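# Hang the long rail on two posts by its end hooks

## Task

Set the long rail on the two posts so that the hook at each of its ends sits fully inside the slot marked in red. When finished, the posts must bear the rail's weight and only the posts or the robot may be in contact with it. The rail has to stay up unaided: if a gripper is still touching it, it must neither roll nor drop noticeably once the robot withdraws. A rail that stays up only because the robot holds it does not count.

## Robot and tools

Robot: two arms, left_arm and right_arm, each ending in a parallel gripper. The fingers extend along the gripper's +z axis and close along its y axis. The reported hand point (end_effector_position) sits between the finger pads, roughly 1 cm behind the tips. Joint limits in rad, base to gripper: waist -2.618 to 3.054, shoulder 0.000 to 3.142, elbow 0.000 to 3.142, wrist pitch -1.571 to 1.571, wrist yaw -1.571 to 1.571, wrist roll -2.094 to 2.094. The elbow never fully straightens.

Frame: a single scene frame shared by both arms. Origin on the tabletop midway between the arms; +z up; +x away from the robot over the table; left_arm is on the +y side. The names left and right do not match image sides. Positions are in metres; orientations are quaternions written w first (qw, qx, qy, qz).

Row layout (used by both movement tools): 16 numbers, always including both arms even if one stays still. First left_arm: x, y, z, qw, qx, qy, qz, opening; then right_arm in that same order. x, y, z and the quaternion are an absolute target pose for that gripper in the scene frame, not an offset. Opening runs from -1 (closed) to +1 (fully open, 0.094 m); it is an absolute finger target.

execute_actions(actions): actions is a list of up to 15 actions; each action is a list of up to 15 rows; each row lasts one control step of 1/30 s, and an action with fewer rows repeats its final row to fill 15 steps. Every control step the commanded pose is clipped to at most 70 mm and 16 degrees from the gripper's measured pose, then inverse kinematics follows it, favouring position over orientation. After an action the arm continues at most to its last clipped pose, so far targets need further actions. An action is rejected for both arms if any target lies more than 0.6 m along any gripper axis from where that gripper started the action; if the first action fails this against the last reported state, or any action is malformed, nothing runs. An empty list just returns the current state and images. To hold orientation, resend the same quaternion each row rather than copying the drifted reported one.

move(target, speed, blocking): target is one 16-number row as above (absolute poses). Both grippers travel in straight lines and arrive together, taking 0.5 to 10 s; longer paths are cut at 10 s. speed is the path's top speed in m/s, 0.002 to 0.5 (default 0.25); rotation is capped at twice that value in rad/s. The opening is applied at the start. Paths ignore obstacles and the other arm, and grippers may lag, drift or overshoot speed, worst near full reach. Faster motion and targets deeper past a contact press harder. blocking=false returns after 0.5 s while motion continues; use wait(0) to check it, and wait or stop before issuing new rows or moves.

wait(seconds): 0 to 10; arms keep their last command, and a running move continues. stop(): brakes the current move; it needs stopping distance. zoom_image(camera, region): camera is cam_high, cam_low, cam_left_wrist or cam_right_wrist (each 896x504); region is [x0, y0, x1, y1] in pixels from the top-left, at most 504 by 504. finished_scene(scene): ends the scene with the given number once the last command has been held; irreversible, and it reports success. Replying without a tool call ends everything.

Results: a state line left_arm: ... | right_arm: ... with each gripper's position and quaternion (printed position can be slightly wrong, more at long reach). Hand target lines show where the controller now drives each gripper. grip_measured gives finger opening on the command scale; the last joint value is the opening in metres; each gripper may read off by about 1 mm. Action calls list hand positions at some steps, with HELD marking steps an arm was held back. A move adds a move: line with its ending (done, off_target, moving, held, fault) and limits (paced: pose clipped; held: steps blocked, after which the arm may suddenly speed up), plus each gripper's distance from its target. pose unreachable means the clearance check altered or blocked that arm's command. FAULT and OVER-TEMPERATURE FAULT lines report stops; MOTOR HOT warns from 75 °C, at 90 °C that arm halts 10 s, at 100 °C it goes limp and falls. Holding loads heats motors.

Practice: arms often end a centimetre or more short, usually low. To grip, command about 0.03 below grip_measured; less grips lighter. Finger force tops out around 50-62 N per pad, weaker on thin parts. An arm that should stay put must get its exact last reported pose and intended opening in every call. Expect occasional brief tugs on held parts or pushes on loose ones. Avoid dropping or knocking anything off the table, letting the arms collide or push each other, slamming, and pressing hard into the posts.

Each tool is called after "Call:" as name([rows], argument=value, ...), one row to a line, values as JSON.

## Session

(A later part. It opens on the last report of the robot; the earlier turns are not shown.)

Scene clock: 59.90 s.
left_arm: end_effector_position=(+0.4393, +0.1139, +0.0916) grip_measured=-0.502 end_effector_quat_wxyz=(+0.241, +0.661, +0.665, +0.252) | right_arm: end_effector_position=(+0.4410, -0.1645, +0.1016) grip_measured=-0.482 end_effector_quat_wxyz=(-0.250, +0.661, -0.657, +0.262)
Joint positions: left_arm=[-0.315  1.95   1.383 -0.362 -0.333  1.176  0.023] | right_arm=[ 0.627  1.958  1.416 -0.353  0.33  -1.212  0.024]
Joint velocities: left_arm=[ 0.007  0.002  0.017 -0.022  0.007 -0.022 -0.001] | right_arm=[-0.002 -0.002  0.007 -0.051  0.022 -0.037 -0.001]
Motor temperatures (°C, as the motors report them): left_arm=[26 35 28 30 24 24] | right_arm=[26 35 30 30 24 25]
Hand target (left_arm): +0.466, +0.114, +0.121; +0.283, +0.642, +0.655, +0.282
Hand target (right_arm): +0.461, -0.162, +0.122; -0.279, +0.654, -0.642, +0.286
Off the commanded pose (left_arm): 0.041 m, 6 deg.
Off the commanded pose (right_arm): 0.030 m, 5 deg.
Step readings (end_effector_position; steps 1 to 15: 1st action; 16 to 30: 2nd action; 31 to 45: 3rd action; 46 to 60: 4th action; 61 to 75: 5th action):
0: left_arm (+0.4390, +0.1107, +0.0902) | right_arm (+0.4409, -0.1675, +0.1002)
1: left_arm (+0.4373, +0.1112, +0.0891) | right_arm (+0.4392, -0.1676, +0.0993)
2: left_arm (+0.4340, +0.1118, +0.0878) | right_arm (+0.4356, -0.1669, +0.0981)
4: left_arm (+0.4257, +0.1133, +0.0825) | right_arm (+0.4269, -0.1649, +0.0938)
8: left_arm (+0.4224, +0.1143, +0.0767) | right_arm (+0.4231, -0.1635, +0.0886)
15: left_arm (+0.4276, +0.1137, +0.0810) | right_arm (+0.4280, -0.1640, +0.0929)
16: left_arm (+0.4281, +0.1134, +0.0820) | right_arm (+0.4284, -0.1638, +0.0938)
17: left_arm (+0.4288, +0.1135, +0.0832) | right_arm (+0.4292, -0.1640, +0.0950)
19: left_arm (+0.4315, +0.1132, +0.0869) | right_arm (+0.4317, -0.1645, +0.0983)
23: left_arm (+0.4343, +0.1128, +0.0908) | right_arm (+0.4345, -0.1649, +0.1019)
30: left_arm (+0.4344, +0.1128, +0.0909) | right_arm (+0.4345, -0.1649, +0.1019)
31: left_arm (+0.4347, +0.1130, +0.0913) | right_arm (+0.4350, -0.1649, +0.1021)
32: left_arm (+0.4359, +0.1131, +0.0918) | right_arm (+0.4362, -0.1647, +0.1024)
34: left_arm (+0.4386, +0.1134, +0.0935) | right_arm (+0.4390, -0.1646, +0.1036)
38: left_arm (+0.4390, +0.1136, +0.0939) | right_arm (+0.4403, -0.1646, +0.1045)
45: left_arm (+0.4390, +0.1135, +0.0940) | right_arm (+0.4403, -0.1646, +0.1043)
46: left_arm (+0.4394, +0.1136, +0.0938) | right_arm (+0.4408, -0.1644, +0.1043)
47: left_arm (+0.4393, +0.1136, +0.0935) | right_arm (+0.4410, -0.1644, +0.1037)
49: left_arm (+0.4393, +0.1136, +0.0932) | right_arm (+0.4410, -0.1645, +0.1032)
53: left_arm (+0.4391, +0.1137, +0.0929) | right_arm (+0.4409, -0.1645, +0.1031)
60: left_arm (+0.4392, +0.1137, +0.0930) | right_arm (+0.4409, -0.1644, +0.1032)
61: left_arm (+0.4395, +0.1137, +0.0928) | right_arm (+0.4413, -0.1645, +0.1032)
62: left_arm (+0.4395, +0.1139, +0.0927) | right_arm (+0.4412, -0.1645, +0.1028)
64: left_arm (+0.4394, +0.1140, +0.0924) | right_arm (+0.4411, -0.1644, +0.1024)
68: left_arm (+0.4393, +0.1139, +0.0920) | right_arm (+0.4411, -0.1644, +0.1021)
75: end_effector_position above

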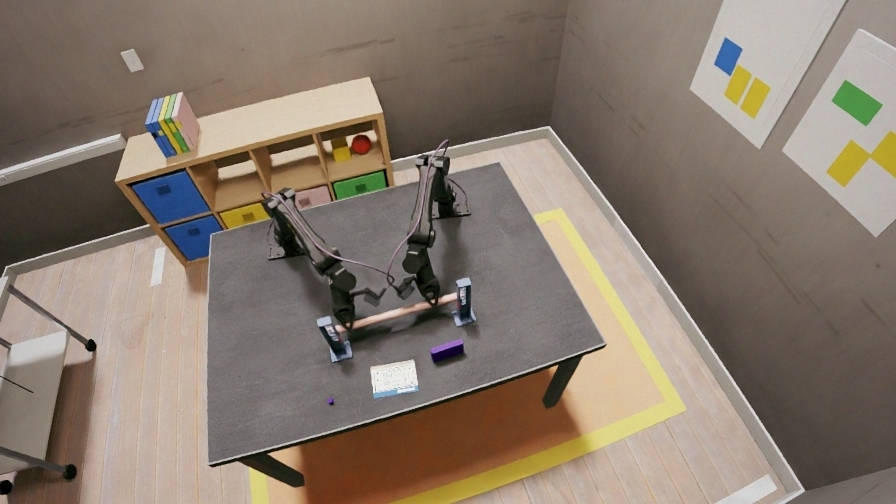

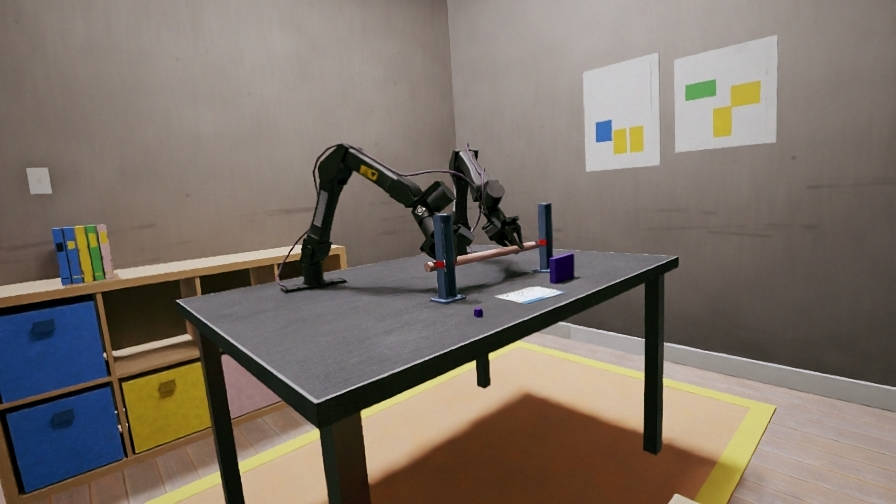

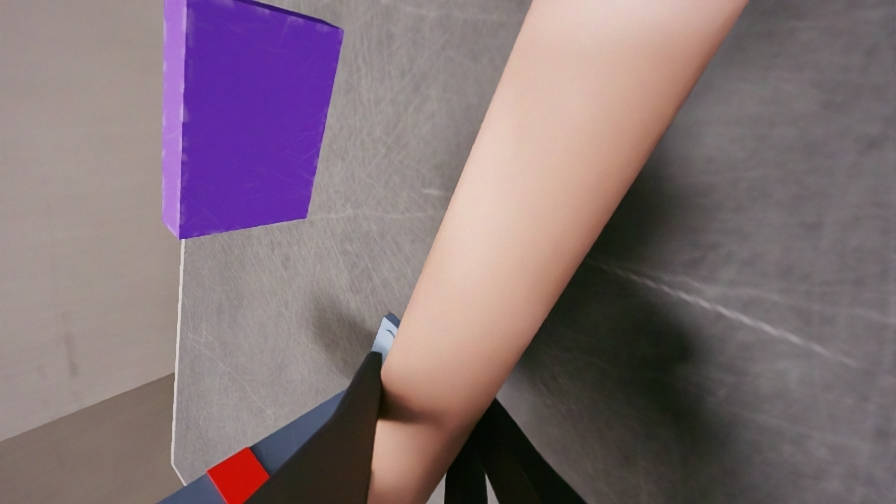

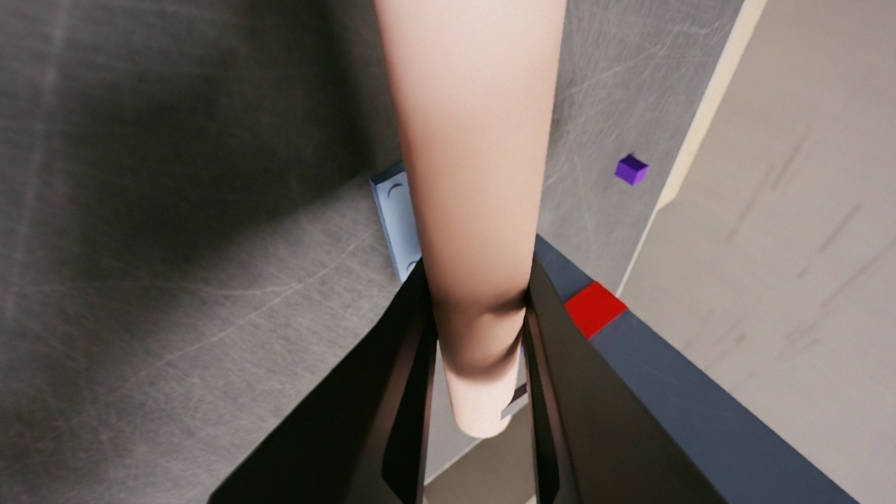

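Call:
execute_actions([
  [[0.44,0.108,0.112,0.285,0.642,0.655,0.28,-0.53,0.434,-0.165,0.115,0.28,-0.655,0.642,-0.285,-0.53]],
  [[0.452,0.108,0.121,0.285,0.642,0.655,0.28,-0.53,0.446,-0.165,0.121,0.28,-0.655,0.642,-0.285,-0.53]],
  [[0.458,0.108,0.121,0.285,0.642,0.655,0.28,-0.53,0.452,-0.165,0.121,0.28,-0.655,0.642,-0.285,-0.53]],
  [[0.464,0.108,0.121,0.285,0.642,0.655,0.28,-0.53,0.458,-0.165,0.121,0.28,-0.655,0.642,-0.285,-0.53]],
  [[0.47,0.108,0.121,0.285,0.642,0.655,0.28,-0.53,0.464,-0.165,0.121,0.28,-0.655,0.642,-0.285,-0.53]],
])

Call:
zoom_image(camera="cam_high", region=[310, 310, 370, 365])

Call:
zoom_image(camera="cam_high", region=[440, 270, 490, 330])

Scene clock: 62.90 s.
left_arm: end_effector_position=(+0.4392, +0.1101, +0.0933) grip_measured=-0.502 end_effector_quat_wxyz=(+0.241, +0.661, +0.665, +0.252) | right_arm: end_effector_position=(+0.4410, -0.1682, +0.1026) grip_measured=-0.482 end_effector_quat_wxyz=(-0.250, +0.661, -0.657, +0.261)
Joint positions: left_arm=[-0.324  1.955  1.398 -0.376 -0.339  1.169  0.023] | right_arm=[ 0.619  1.95   1.408 -0.35   0.325 -1.218  0.024]
Joint velocities: left_arm=[-0.012  0.022  0.002  0.022  0.066  0.007 -0.   ] | right_arm=[-0.017  0.007  0.002  0.037 -0.007  0.095 -0.   ]
Motor temperatures (°C, as the motors report them): left_arm=[26 35 29 30 24 24] | right_arm=[26 35 31 30 24 25]
Hand target (left_arm): +0.466, +0.110, +0.123; +0.283, +0.642, +0.655, +0.281
Hand target (right_arm): +0.461, -0.166, +0.122; -0.279, +0.654, -0.642, +0.286
Off the commanded pose (left_arm): 0.041 m, 7 deg.
Off the commanded pose (right_arm): 0.030 m, 5 deg.
Step readings (end_effector_position; steps 1 to 15: 1st action; 16 to 30: 2nd action; 31 to 45: 3rd action; 46 to 60: 4th action; 61 to 75: 5th action):
0: left_arm (+0.4392, +0.1139, +0.0915) | right_arm (+0.4410, -0.1644, +0.1014)
1: left_arm (+0.4379, +0.1139, +0.0905) | right_arm (+0.4396, -0.1649, +0.1008)
2: left_arm (+0.4358, +0.1133, +0.0895) | right_arm (+0.4367, -0.1656, +0.0996)
4: left_arm (+0.4298, +0.1108, +0.0849) | right_arm (+0.4300, -0.1675, +0.0958)
8: left_arm (+0.4260, +0.1087, +0.0798) | right_arm (+0.4267, -0.1693, +0.0906)
15: left_arm (+0.4286, +0.1090, +0.0820) | right_arm (+0.4294, -0.1689, +0.0930)
16: left_arm (+0.4291, +0.1087, +0.0832) | right_arm (+0.4298, -0.1687, +0.0939)
17: left_arm (+0.4297, +0.1089, +0.0845) | right_arm (+0.4302, -0.1686, +0.0950)
19: left_arm (+0.4324, +0.1089, +0.0884) | right_arm (+0.4326, -0.1687, +0.0987)
23: left_arm (+0.4357, +0.1093, +0.0926) | right_arm (+0.4354, -0.1685, +0.1028)
30: left_arm (+0.4355, +0.1094, +0.0925) | right_arm (+0.4354, -0.1685, +0.1028)
31: left_arm (+0.4358, +0.1094, +0.0929) | right_arm (+0.4359, -0.1685, +0.1031)
32: left_arm (+0.4367, +0.1095, +0.0934) | right_arm (+0.4371, -0.1685, +0.1034)
34: left_arm (+0.4389, +0.1098, +0.0952) | right_arm (+0.4397, -0.1686, +0.1047)
38: left_arm (+0.4390, +0.1097, +0.0956) | right_arm (+0.4407, -0.1686, +0.1057)
45: left_arm (+0.4390, +0.1097, +0.0957) | right_arm (+0.4407, -0.1685, +0.1057)
46: left_arm (+0.4393, +0.1097, +0.0956) | right_arm (+0.4412, -0.1684, +0.1055)
47: left_arm (+0.4394, +0.1098, +0.0955) | right_arm (+0.4411, -0.1684, +0.1050)
49: left_arm (+0.4392, +0.1099, +0.0950) | right_arm (+0.4410, -0.1685, +0.1047)
53: left_arm (+0.4392, +0.1100, +0.0951) | right_arm (+0.4409, -0.1683, +0.1047)
60: left_arm (+0.4392, +0.1100, +0.0951) | right_arm (+0.4410, -0.1684, +0.1047)
61: left_arm (+0.4395, +0.1100, +0.0950) | right_arm (+0.4414, -0.1685, +0.1047)
62: left_arm (+0.4394, +0.1100, +0.0946) | right_arm (+0.4412, -0.1685, +0.1042)
64: left_arm (+0.4394, +0.1100, +0.0944) | right_arm (+0.4411, -0.1684, +0.1038)
68: left_arm (+0.4393, +0.1101, +0.0938) | right_arm (+0.4411, -0.1683, +0.1033)
75: end_effector_position above

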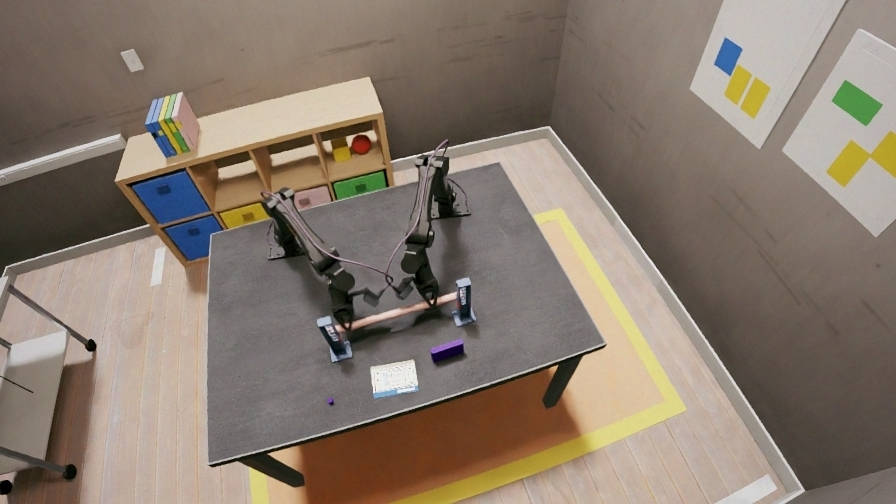

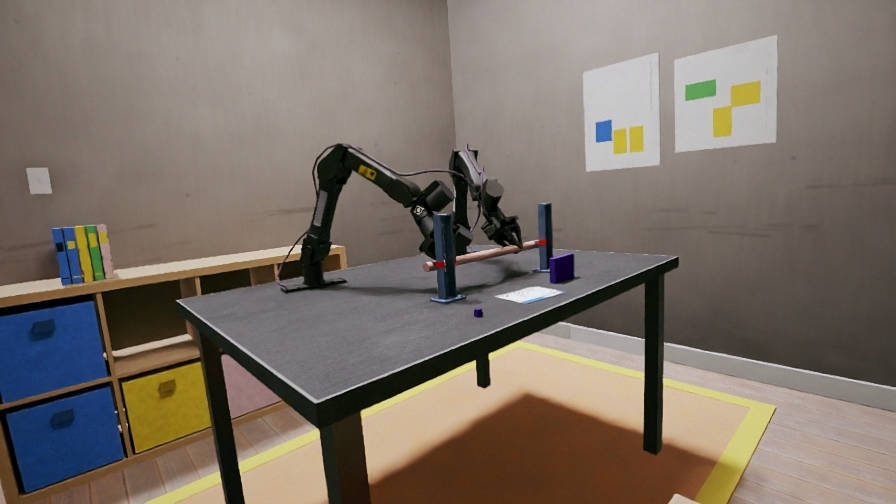

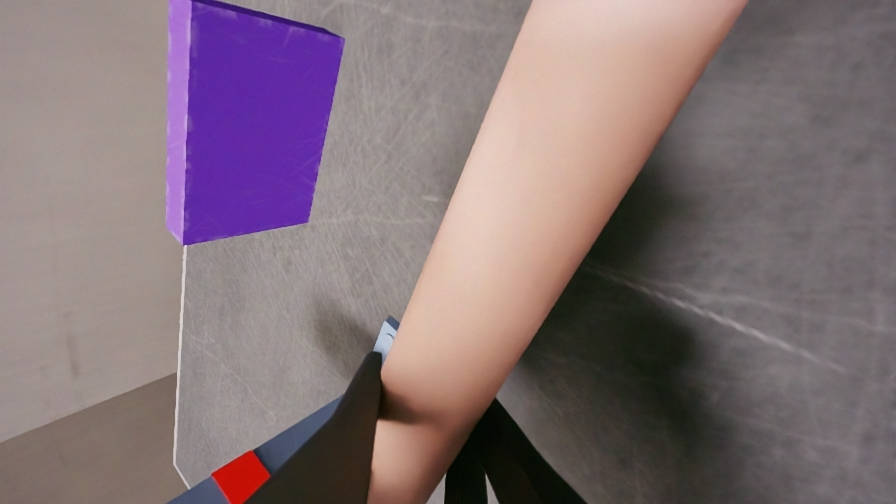

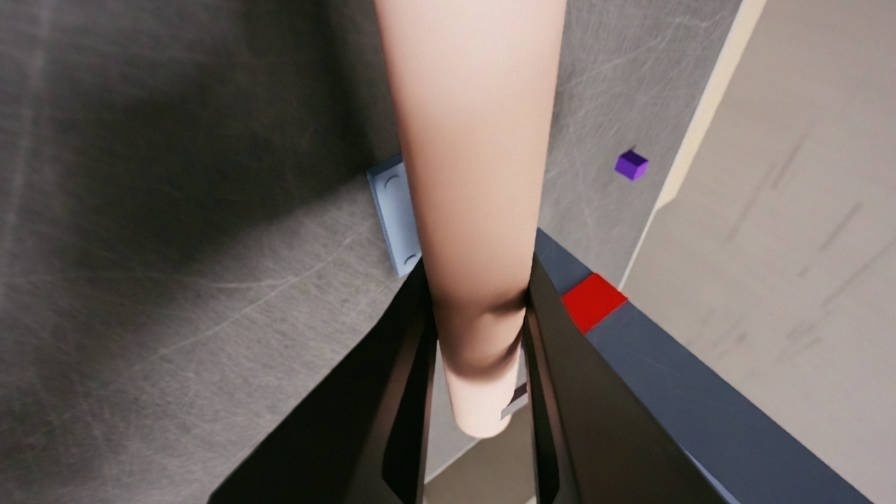

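Region (310, 310, 370, 365) of cam_high's 896x504 image, scaled by 8.400, with more detail than that image has; it fills the top 462 rows of this view, and the rest is white.

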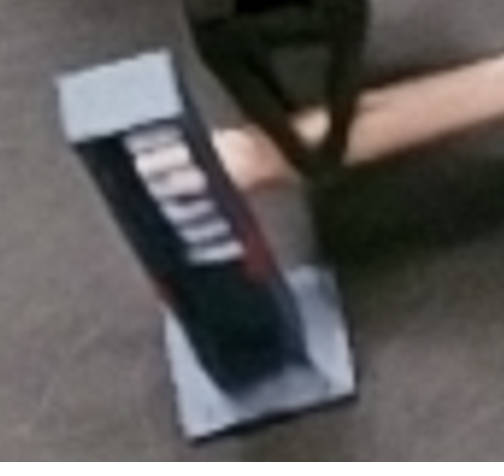

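Region (440, 270, 490, 330) of cam_high's 896x504 image, scaled by 8.400, with more detail than that image has.

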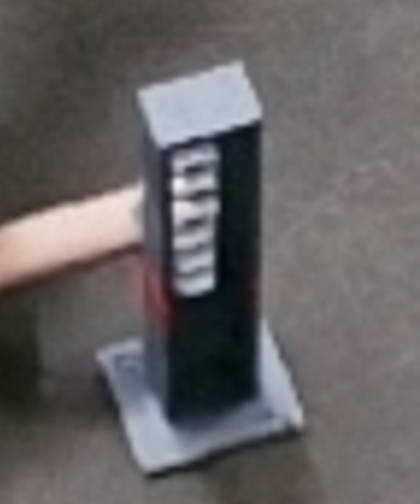

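Call:
execute_actions([
  [[0.44,0.1185,0.112,0.285,0.642,0.655,0.28,-0.53,0.434,-0.1545,0.115,0.28,-0.655,0.642,-0.285,-0.53]],
  [[0.452,0.1185,0.119,0.285,0.642,0.655,0.28,-0.53,0.446,-0.1545,0.12,0.28,-0.655,0.642,-0.285,-0.53]],
  [[0.458,0.1185,0.119,0.285,0.642,0.655,0.28,-0.53,0.452,-0.1545,0.12,0.28,-0.655,0.642,-0.285,-0.53]],
  [[0.464,0.1185,0.119,0.285,0.642,0.655,0.28,-0.53,0.458,-0.1545,0.12,0.28,-0.655,0.642,-0.285,-0.53]],
  [[0.47,0.1185,0.119,0.285,0.642,0.655,0.28,-0.53,0.464,-0.1545,0.12,0.28,-0.655,0.642,-0.285,-0.53]],
])

Scene clock: 65.77 s.
left_arm: end_effector_position=(+0.4517, +0.1204, +0.0942) grip_measured=-0.502 end_effector_quat_wxyz=(+0.256, +0.654, +0.661, +0.263) | right_arm: end_effector_position=(+0.4524, -0.1578, +0.1042) grip_measured=-0.482 end_effector_quat_wxyz=(-0.264, +0.653, -0.656, +0.271)
Joint positions: left_arm=[-0.291  1.957  1.376 -0.303 -0.33   1.203  0.023] | right_arm=[ 0.634  1.987  1.443 -0.316  0.345 -1.208  0.024]
Joint velocities: left_arm=[ 0.012  0.022  0.007  0.022  0.037  0.037 -0.001] | right_arm=[-0.007 -0.007 -0.027 -0.022  0.007  0.081 -0.001]
Motor temperatures (°C, as the motors report them): left_arm=[26 35 29 30 24 24] | right_arm=[26 35 31 30 24 25]
Hand target (left_arm): +0.468, +0.120, +0.120; +0.284, +0.642, +0.654, +0.281
Hand target (right_arm): +0.463, -0.155, +0.121; -0.280, +0.654, -0.642, +0.285
Off the commanded pose (left_arm): 0.031 m, 4 deg.
Off the commanded pose (right_arm): 0.020 m, 3 deg.
Step readings (end_effector_position; steps 1 to 15: 1st action; 16 to 30: 2nd action; 31 to 45: 3rd action; 46 to 60: 4th action; 61 to 75: 5th action):
0: left_arm (+0.4392, +0.1101, +0.0933) | right_arm (+0.4410, -0.1684, +0.1025)
1: left_arm (+0.4377, +0.1109, +0.0923) | right_arm (+0.4397, -0.1678, +0.1019)
2: left_arm (+0.4347, +0.1124, +0.0909) | right_arm (+0.4373, -0.1661, +0.1009)
4: left_arm (+0.4277, +0.1168, +0.0857) | right_arm (+0.4306, -0.1611, +0.0963)
8: left_arm (+0.4235, +0.1197, +0.0788) | right_arm (+0.4255, -0.1580, +0.0909)
15: left_arm (+0.4266, +0.1181, +0.0815) | right_arm (+0.4282, -0.1592, +0.0934)
16: left_arm (+0.4272, +0.1184, +0.0824) | right_arm (+0.4286, -0.1592, +0.0941)
17: left_arm (+0.4282, +0.1188, +0.0837) | right_arm (+0.4294, -0.1590, +0.0952)
19: left_arm (+0.4316, +0.1197, +0.0876) | right_arm (+0.4318, -0.1581, +0.0989)
23: left_arm (+0.4352, +0.1203, +0.0919) | right_arm (+0.4347, -0.1576, +0.1032)
30: left_arm (+0.4352, +0.1203, +0.0919) | right_arm (+0.4348, -0.1578, +0.1032)
31: left_arm (+0.4355, +0.1202, +0.0922) | right_arm (+0.4354, -0.1577, +0.1033)
32: left_arm (+0.4365, +0.1202, +0.0928) | right_arm (+0.4368, -0.1578, +0.1036)
34: left_arm (+0.4391, +0.1203, +0.0945) | right_arm (+0.4397, -0.1578, +0.1043)
38: left_arm (+0.4408, +0.1204, +0.0958) | right_arm (+0.4411, -0.1577, +0.1055)
45: left_arm (+0.4408, +0.1205, +0.0954) | right_arm (+0.4412, -0.1576, +0.1056)
46: left_arm (+0.4413, +0.1206, +0.0954) | right_arm (+0.4417, -0.1575, +0.1055)
47: left_arm (+0.4428, +0.1206, +0.0955) | right_arm (+0.4422, -0.1574, +0.1051)
49: left_arm (+0.4452, +0.1207, +0.0943) | right_arm (+0.4426, -0.1574, +0.1048)
53: left_arm (+0.4456, +0.1206, +0.0923) | right_arm (+0.4425, -0.1574, +0.1042)
60: left_arm (+0.4459, +0.1200, +0.0931) | right_arm (+0.4453, -0.1582, +0.1032)
61: left_arm (+0.4464, +0.1202, +0.0933) | right_arm (+0.4461, -0.1581, +0.1033)
62: left_arm (+0.4480, +0.1202, +0.0937) | right_arm (+0.4478, -0.1580, +0.1037)
64: left_arm (+0.4509, +0.1205, +0.0944) | right_arm (+0.4509, -0.1579, +0.1043)
68: left_arm (+0.4517, +0.1204, +0.0944) | right_arm (+0.4524, -0.1578, +0.1042)
75: end_effector_position above

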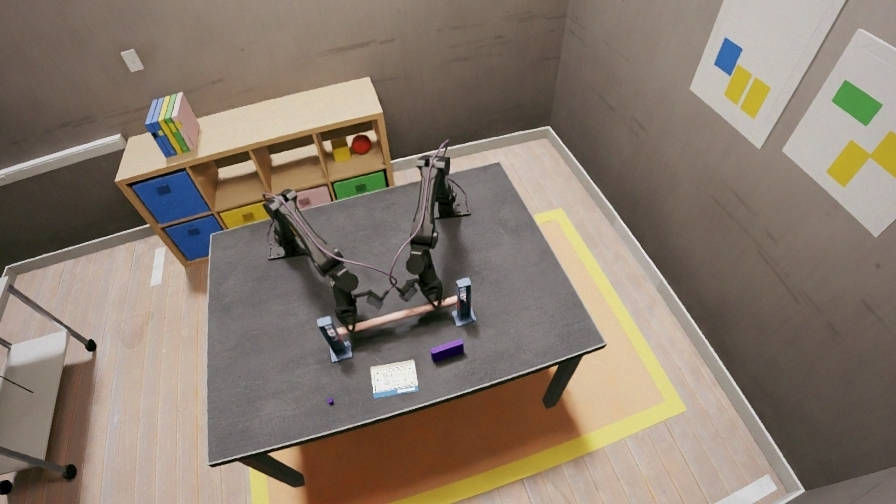

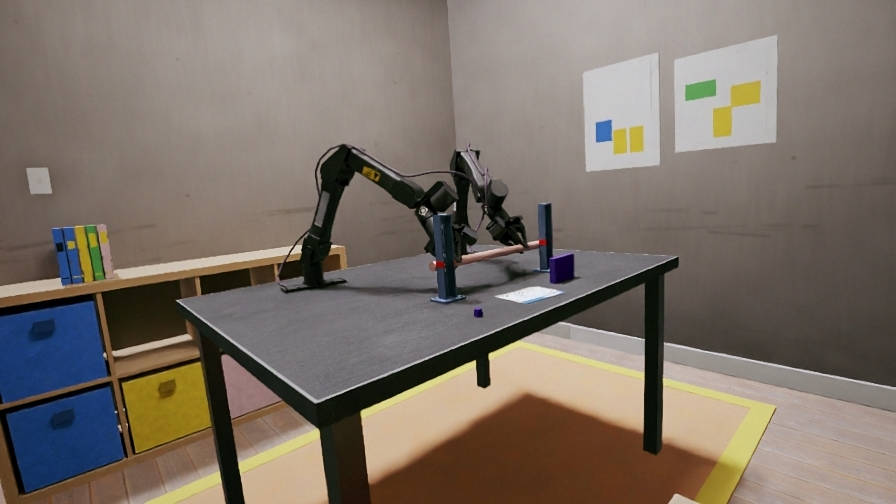

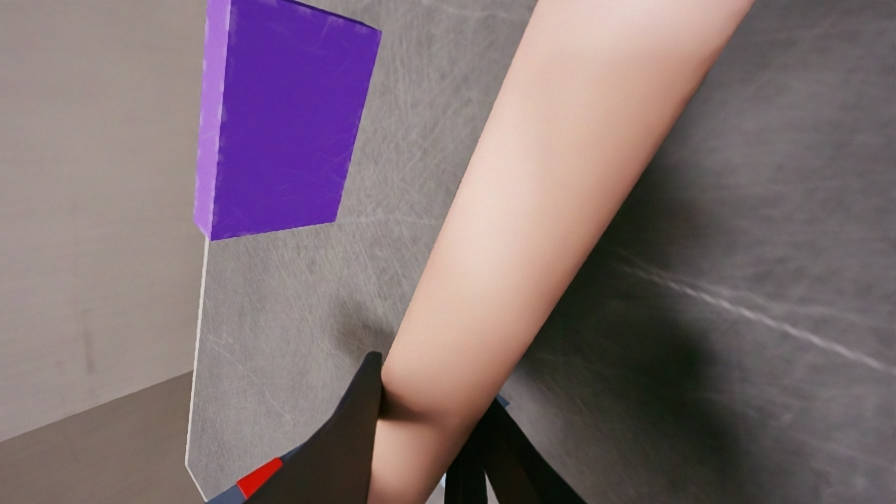

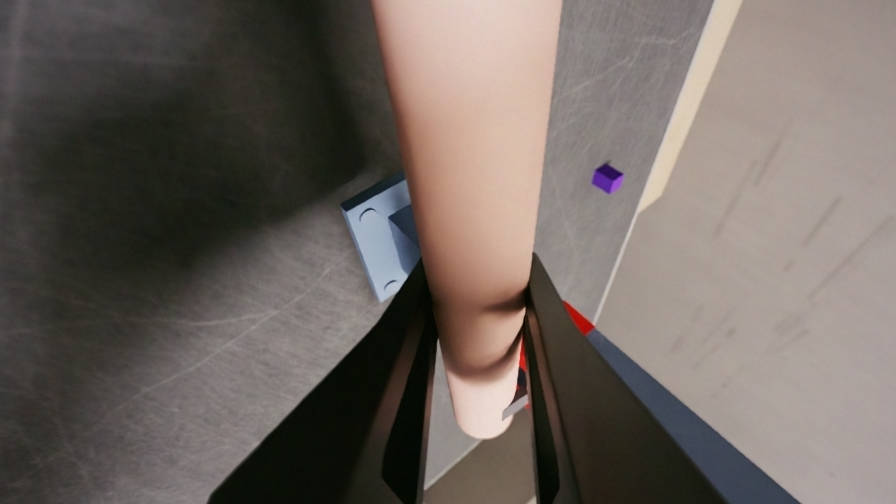

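Both hooks are entering. Pushing fully in, then lowering.

Call:
execute_actions([
  [[0.476,0.1185,0.119,0.285,0.642,0.655,0.28,-0.53,0.47,-0.1545,0.12,0.28,-0.655,0.642,-0.285,-0.53]],
  [[0.482,0.1185,0.119,0.285,0.642,0.655,0.28,-0.53,0.476,-0.1545,0.12,0.28,-0.655,0.642,-0.285,-0.53]],
  [[0.478,0.1185,0.111,0.275,0.646,0.659,0.27,-0.53,0.472,-0.1545,0.112,0.27,-0.659,0.646,-0.275,-0.53]],
  [[0.474,0.1185,0.102,0.265,0.65,0.663,0.26,-0.53,0.469,-0.1545,0.104,0.26,-0.663,0.65,-0.265,-0.53]],
  [[0.47,0.1185,0.094,0.265,0.65,0.663,0.26,-0.53,0.466,-0.1545,0.098,0.26,-0.663,0.65,-0.265,-0.53]],
])

Scene clock: 68.47 s.
left_arm: end_effector_position=(+0.4523, +0.1209, +0.0860) grip_measured=-0.502 end_effector_quat_wxyz=(+0.234, +0.662, +0.668, +0.247) | right_arm: end_effector_position=(+0.4539, -0.1572, +0.0950) grip_measured=-0.482 end_effector_quat_wxyz=(-0.243, +0.662, -0.661, +0.254)
Joint positions: left_arm=[-0.284  1.994  1.434 -0.379 -0.312  1.196  0.023] | right_arm=[ 0.626  2.029  1.506 -0.393  0.322 -1.202  0.024]
Joint velocities: left_arm=[-0.012 -0.027 -0.012 -0.022  0.037  0.022 -0.001] | right_arm=[-0.012  0.002 -0.002  0.007 -0.139 -0.022  0.001]
Motor temperatures (°C, as the motors report them): left_arm=[26 35 29 30 24 24] | right_arm=[26 35 31 30 24 25]
Hand target (left_arm): +0.469, +0.119, +0.095; +0.264, +0.650, +0.663, +0.261
Hand target (right_arm): +0.465, -0.155, +0.099; -0.259, +0.663, -0.650, +0.265
Off the commanded pose (left_arm): 0.020 m, 4 deg.
Off the commanded pose (right_arm): 0.013 m, 3 deg.
Step readings (end_effector_position; steps 1 to 15: 1st action; 16 to 30: 2nd action; 31 to 45: 3rd action; 46 to 60: 4th action; 61 to 75: 5th action):
0: left_arm (+0.4517, +0.1204, +0.0942) | right_arm (+0.4524, -0.1578, +0.1042)
1: left_arm (+0.4522, +0.1206, +0.0941) | right_arm (+0.4530, -0.1578, +0.1042)
2: left_arm (+0.4525, +0.1206, +0.0940) | right_arm (+0.4540, -0.1577, +0.1042)
4: left_arm (+0.4523, +0.1205, +0.0937) | right_arm (+0.4539, -0.1577, +0.1031)
8: left_arm (+0.4524, +0.1207, +0.0932) | right_arm (+0.4539, -0.1577, +0.1025)
15: left_arm (+0.4523, +0.1207, +0.0932) | right_arm (+0.4539, -0.1578, +0.1026)
16: left_arm (+0.4527, +0.1207, +0.0931) | right_arm (+0.4542, -0.1576, +0.1023)
17: left_arm (+0.4527, +0.1206, +0.0928) | right_arm (+0.4542, -0.1576, +0.1021)
19: left_arm (+0.4525, +0.1207, +0.0921) | right_arm (+0.4541, -0.1575, +0.1016)
23: left_arm (+0.4525, +0.1208, +0.0912) | right_arm (+0.4540, -0.1575, +0.1009)
30: left_arm (+0.4525, +0.1208, +0.0909) | right_arm (+0.4540, -0.1575, +0.1006)
31: left_arm (+0.4525, +0.1209, +0.0903) | right_arm (+0.4541, -0.1575, +0.1001)
32: left_arm (+0.4524, +0.1209, +0.0897) | right_arm (+0.4540, -0.1575, +0.0995)
34: left_arm (+0.4524, +0.1209, +0.0877) | right_arm (+0.4540, -0.1575, +0.0974)
38: left_arm (+0.4523, +0.1209, +0.0863) | right_arm (+0.4540, -0.1573, +0.0951)
45: left_arm (+0.4523, +0.1209, +0.0863) | right_arm (+0.4540, -0.1573, +0.0951)
46: left_arm (+0.4523, +0.1208, +0.0860) | right_arm (+0.4539, -0.1573, +0.0948)
47: left_arm (+0.4523, +0.1208, +0.0861) | right_arm (+0.4540, -0.1572, +0.0950)
49: left_arm (+0.4522, +0.1209, +0.0860) | right_arm (+0.4539, -0.1573, +0.0948)
53: left_arm (+0.4522, +0.1209, +0.0860) | right_arm (+0.4539, -0.1573, +0.0949)
60: left_arm (+0.4523, +0.1209, +0.0860) | right_arm (+0.4539, -0.1572, +0.0950)
61: left_arm (+0.4523, +0.1209, +0.0860) | right_arm (+0.4539, -0.1572, +0.0950)
62: left_arm (+0.4523, +0.1209, +0.0860) | right_arm (+0.4539, -0.1572, +0.0950)
64: left_arm (+0.4523, +0.1209, +0.0860) | right_arm (+0.4539, -0.1572, +0.0950)
68: left_arm (+0.4523, +0.1209, +0.0860) | right_arm (+0.4539, -0.1572, +0.0950)
75: end_effector_position above

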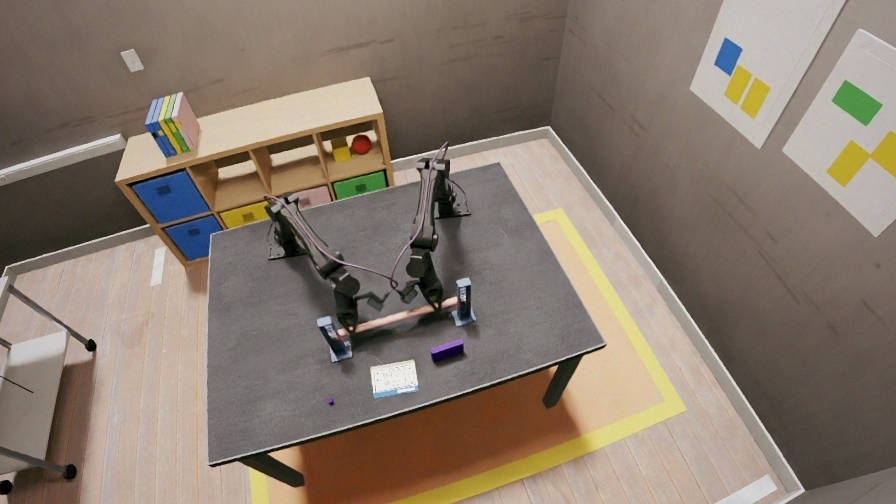

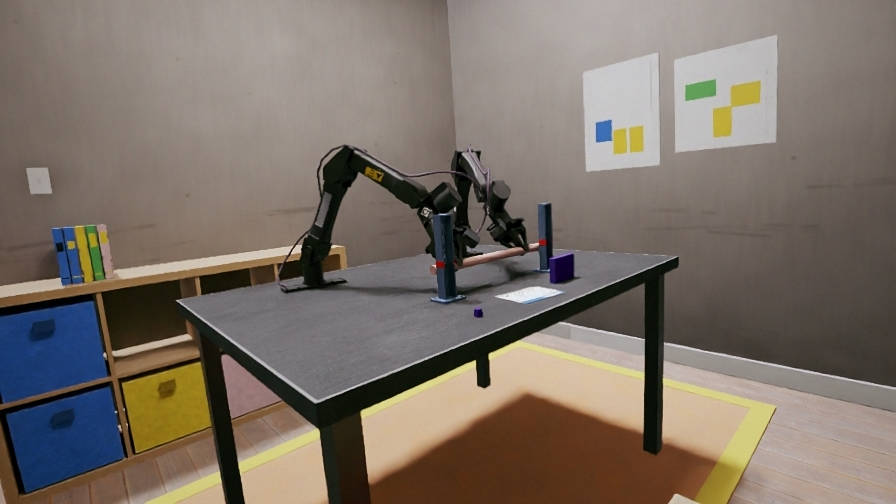

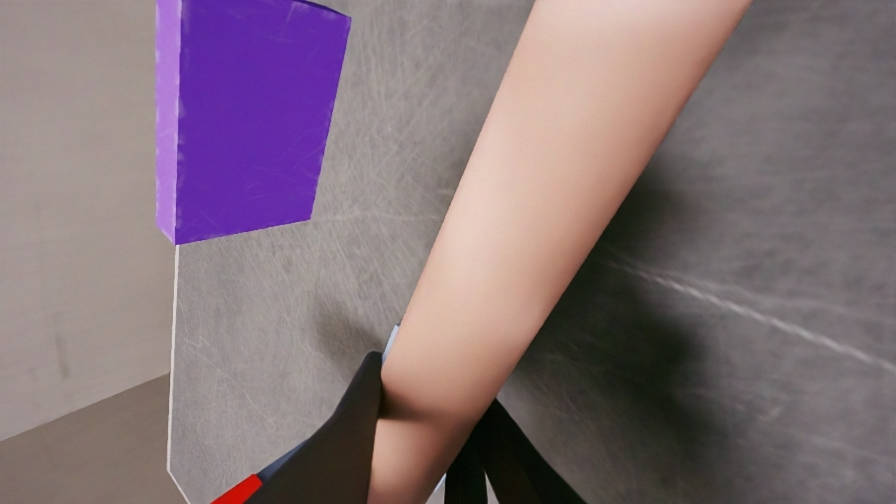

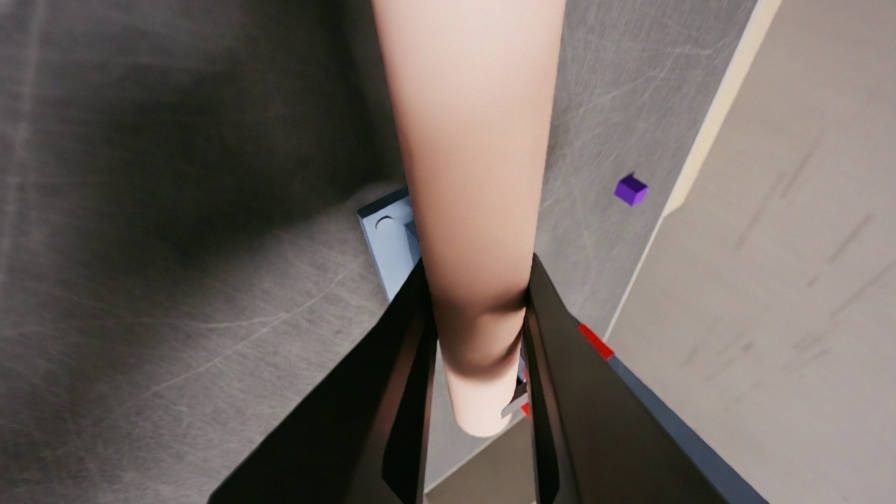

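Call:
execute_actions([
  [[0.458,0.12,0.092,0.245,0.658,0.666,0.25,0.1,0.458,-0.157,0.098,0.25,-0.662,0.658,-0.258,0.1]],
  [[0.435,0.12,0.125,0.245,0.658,0.666,0.25,0.1,0.435,-0.157,0.13,0.25,-0.662,0.658,-0.258,0.1]],
])

Scene clock: 69.63 s.
left_arm: end_effector_position=(+0.4367, +0.1216, +0.1158) grip_measured=+0.098 end_effector_quat_wxyz=(+0.239, +0.665, +0.663, +0.247) | right_arm: end_effector_position=(+0.4393, -0.1589, +0.1294) grip_measured=+0.098 end_effector_quat_wxyz=(-0.253, +0.662, -0.655, +0.260)
Joint positions: left_arm=[-0.296  1.904  1.425 -0.453 -0.312  1.195  0.052] | right_arm=[ 0.639  1.932  1.492 -0.453  0.332 -1.205  0.052]
Joint velocities: left_arm=[-0.017  0.007 -0.012 -0.037 -0.022  0.051  0.   ] | right_arm=[-0.007 -0.002 -0.002 -0.007  0.037  0.022 -0.001]
Motor temperatures (°C, as the motors report them): left_arm=[26 35 29 30 24 24] | right_arm=[26 35 31 30 24 25]
Hand target (left_arm): +0.435, +0.120, +0.125; +0.245, +0.659, +0.666, +0.250
Hand target (right_arm): +0.434, -0.157, +0.130; -0.250, +0.662, -0.658, +0.257
Off the commanded pose (left_arm): 0.009 m, 1 deg.
Off the commanded pose (right_arm): 0.005 m, 1 deg.
Step readings (end_effector_position; steps 1 to 15: 1st action; 16 to 30: 2nd action):
0: left_arm (+0.4523, +0.1209, +0.0860) | right_arm (+0.4539, -0.1572, +0.0950)
1: left_arm (+0.4521, +0.1210, +0.0859) | right_arm (+0.4539, -0.1573, +0.0949)
2: left_arm (+0.4523, +0.1208, +0.0861) | right_arm (+0.4543, -0.1570, +0.0953)
4: left_arm (+0.4523, +0.1208, +0.0861) | right_arm (+0.4546, -0.1569, +0.0955)
8: left_arm (+0.4523, +0.1208, +0.0861) | right_arm (+0.4548, -0.1568, +0.0958)
15: left_arm (+0.4523, +0.1208, +0.0861) | right_arm (+0.4550, -0.1567, +0.0959)
16: left_arm (+0.4507, +0.1212, +0.0879) | right_arm (+0.4534, -0.1573, +0.0974)
17: left_arm (+0.4468, +0.1223, +0.0900) | right_arm (+0.4496, -0.1587, +0.0994)
19: left_arm (+0.4415, +0.1227, +0.0999) | right_arm (+0.4437, -0.1595, +0.1086)
23: left_arm (+0.4392, +0.1204, +0.1170) | right_arm (+0.4412, -0.1577, +0.1287)
30: end_effector_position above

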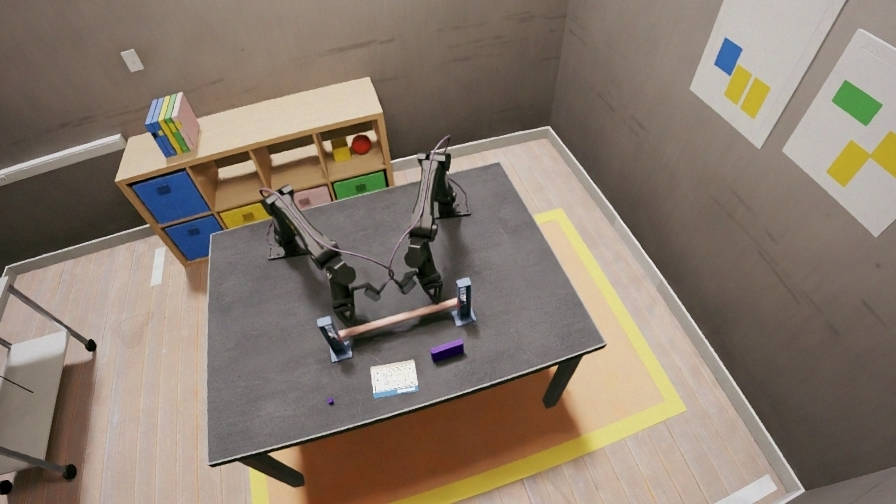

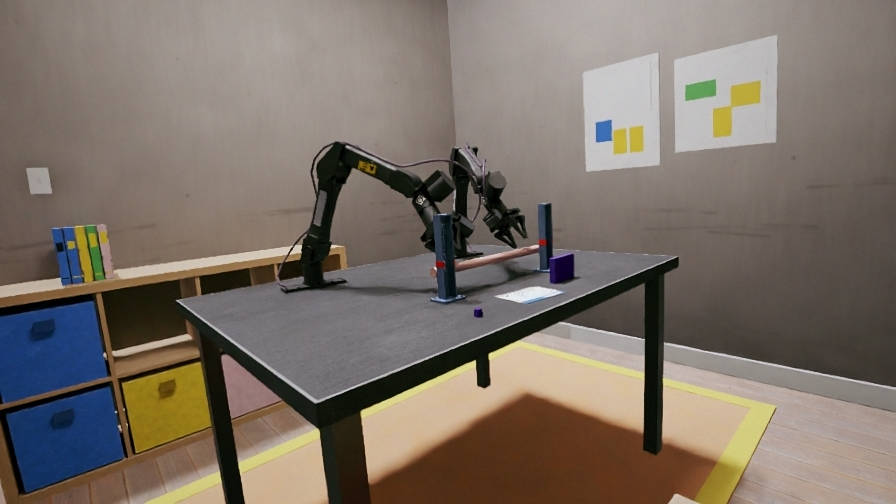

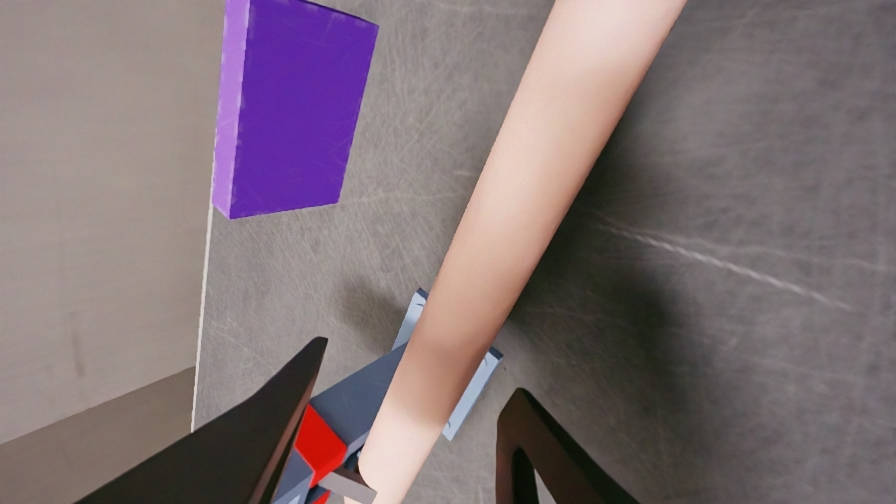

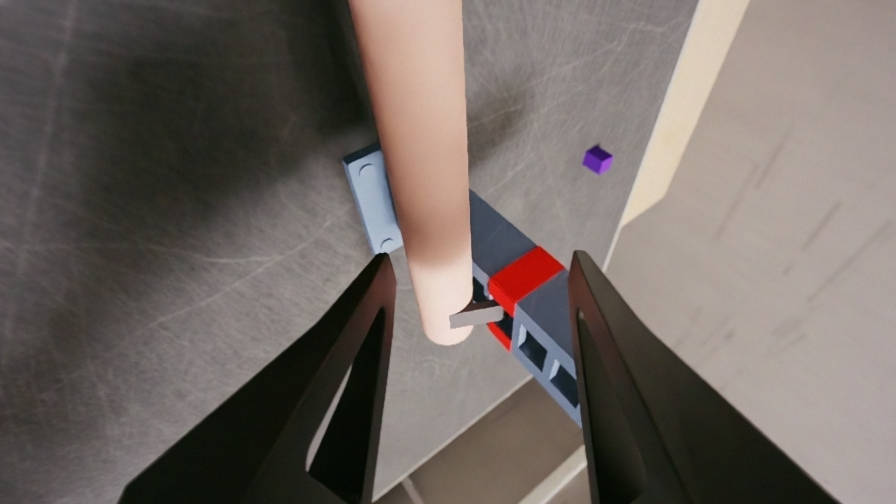

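Call:
finished_scene(scene=1)

The scene is finished: the task was done.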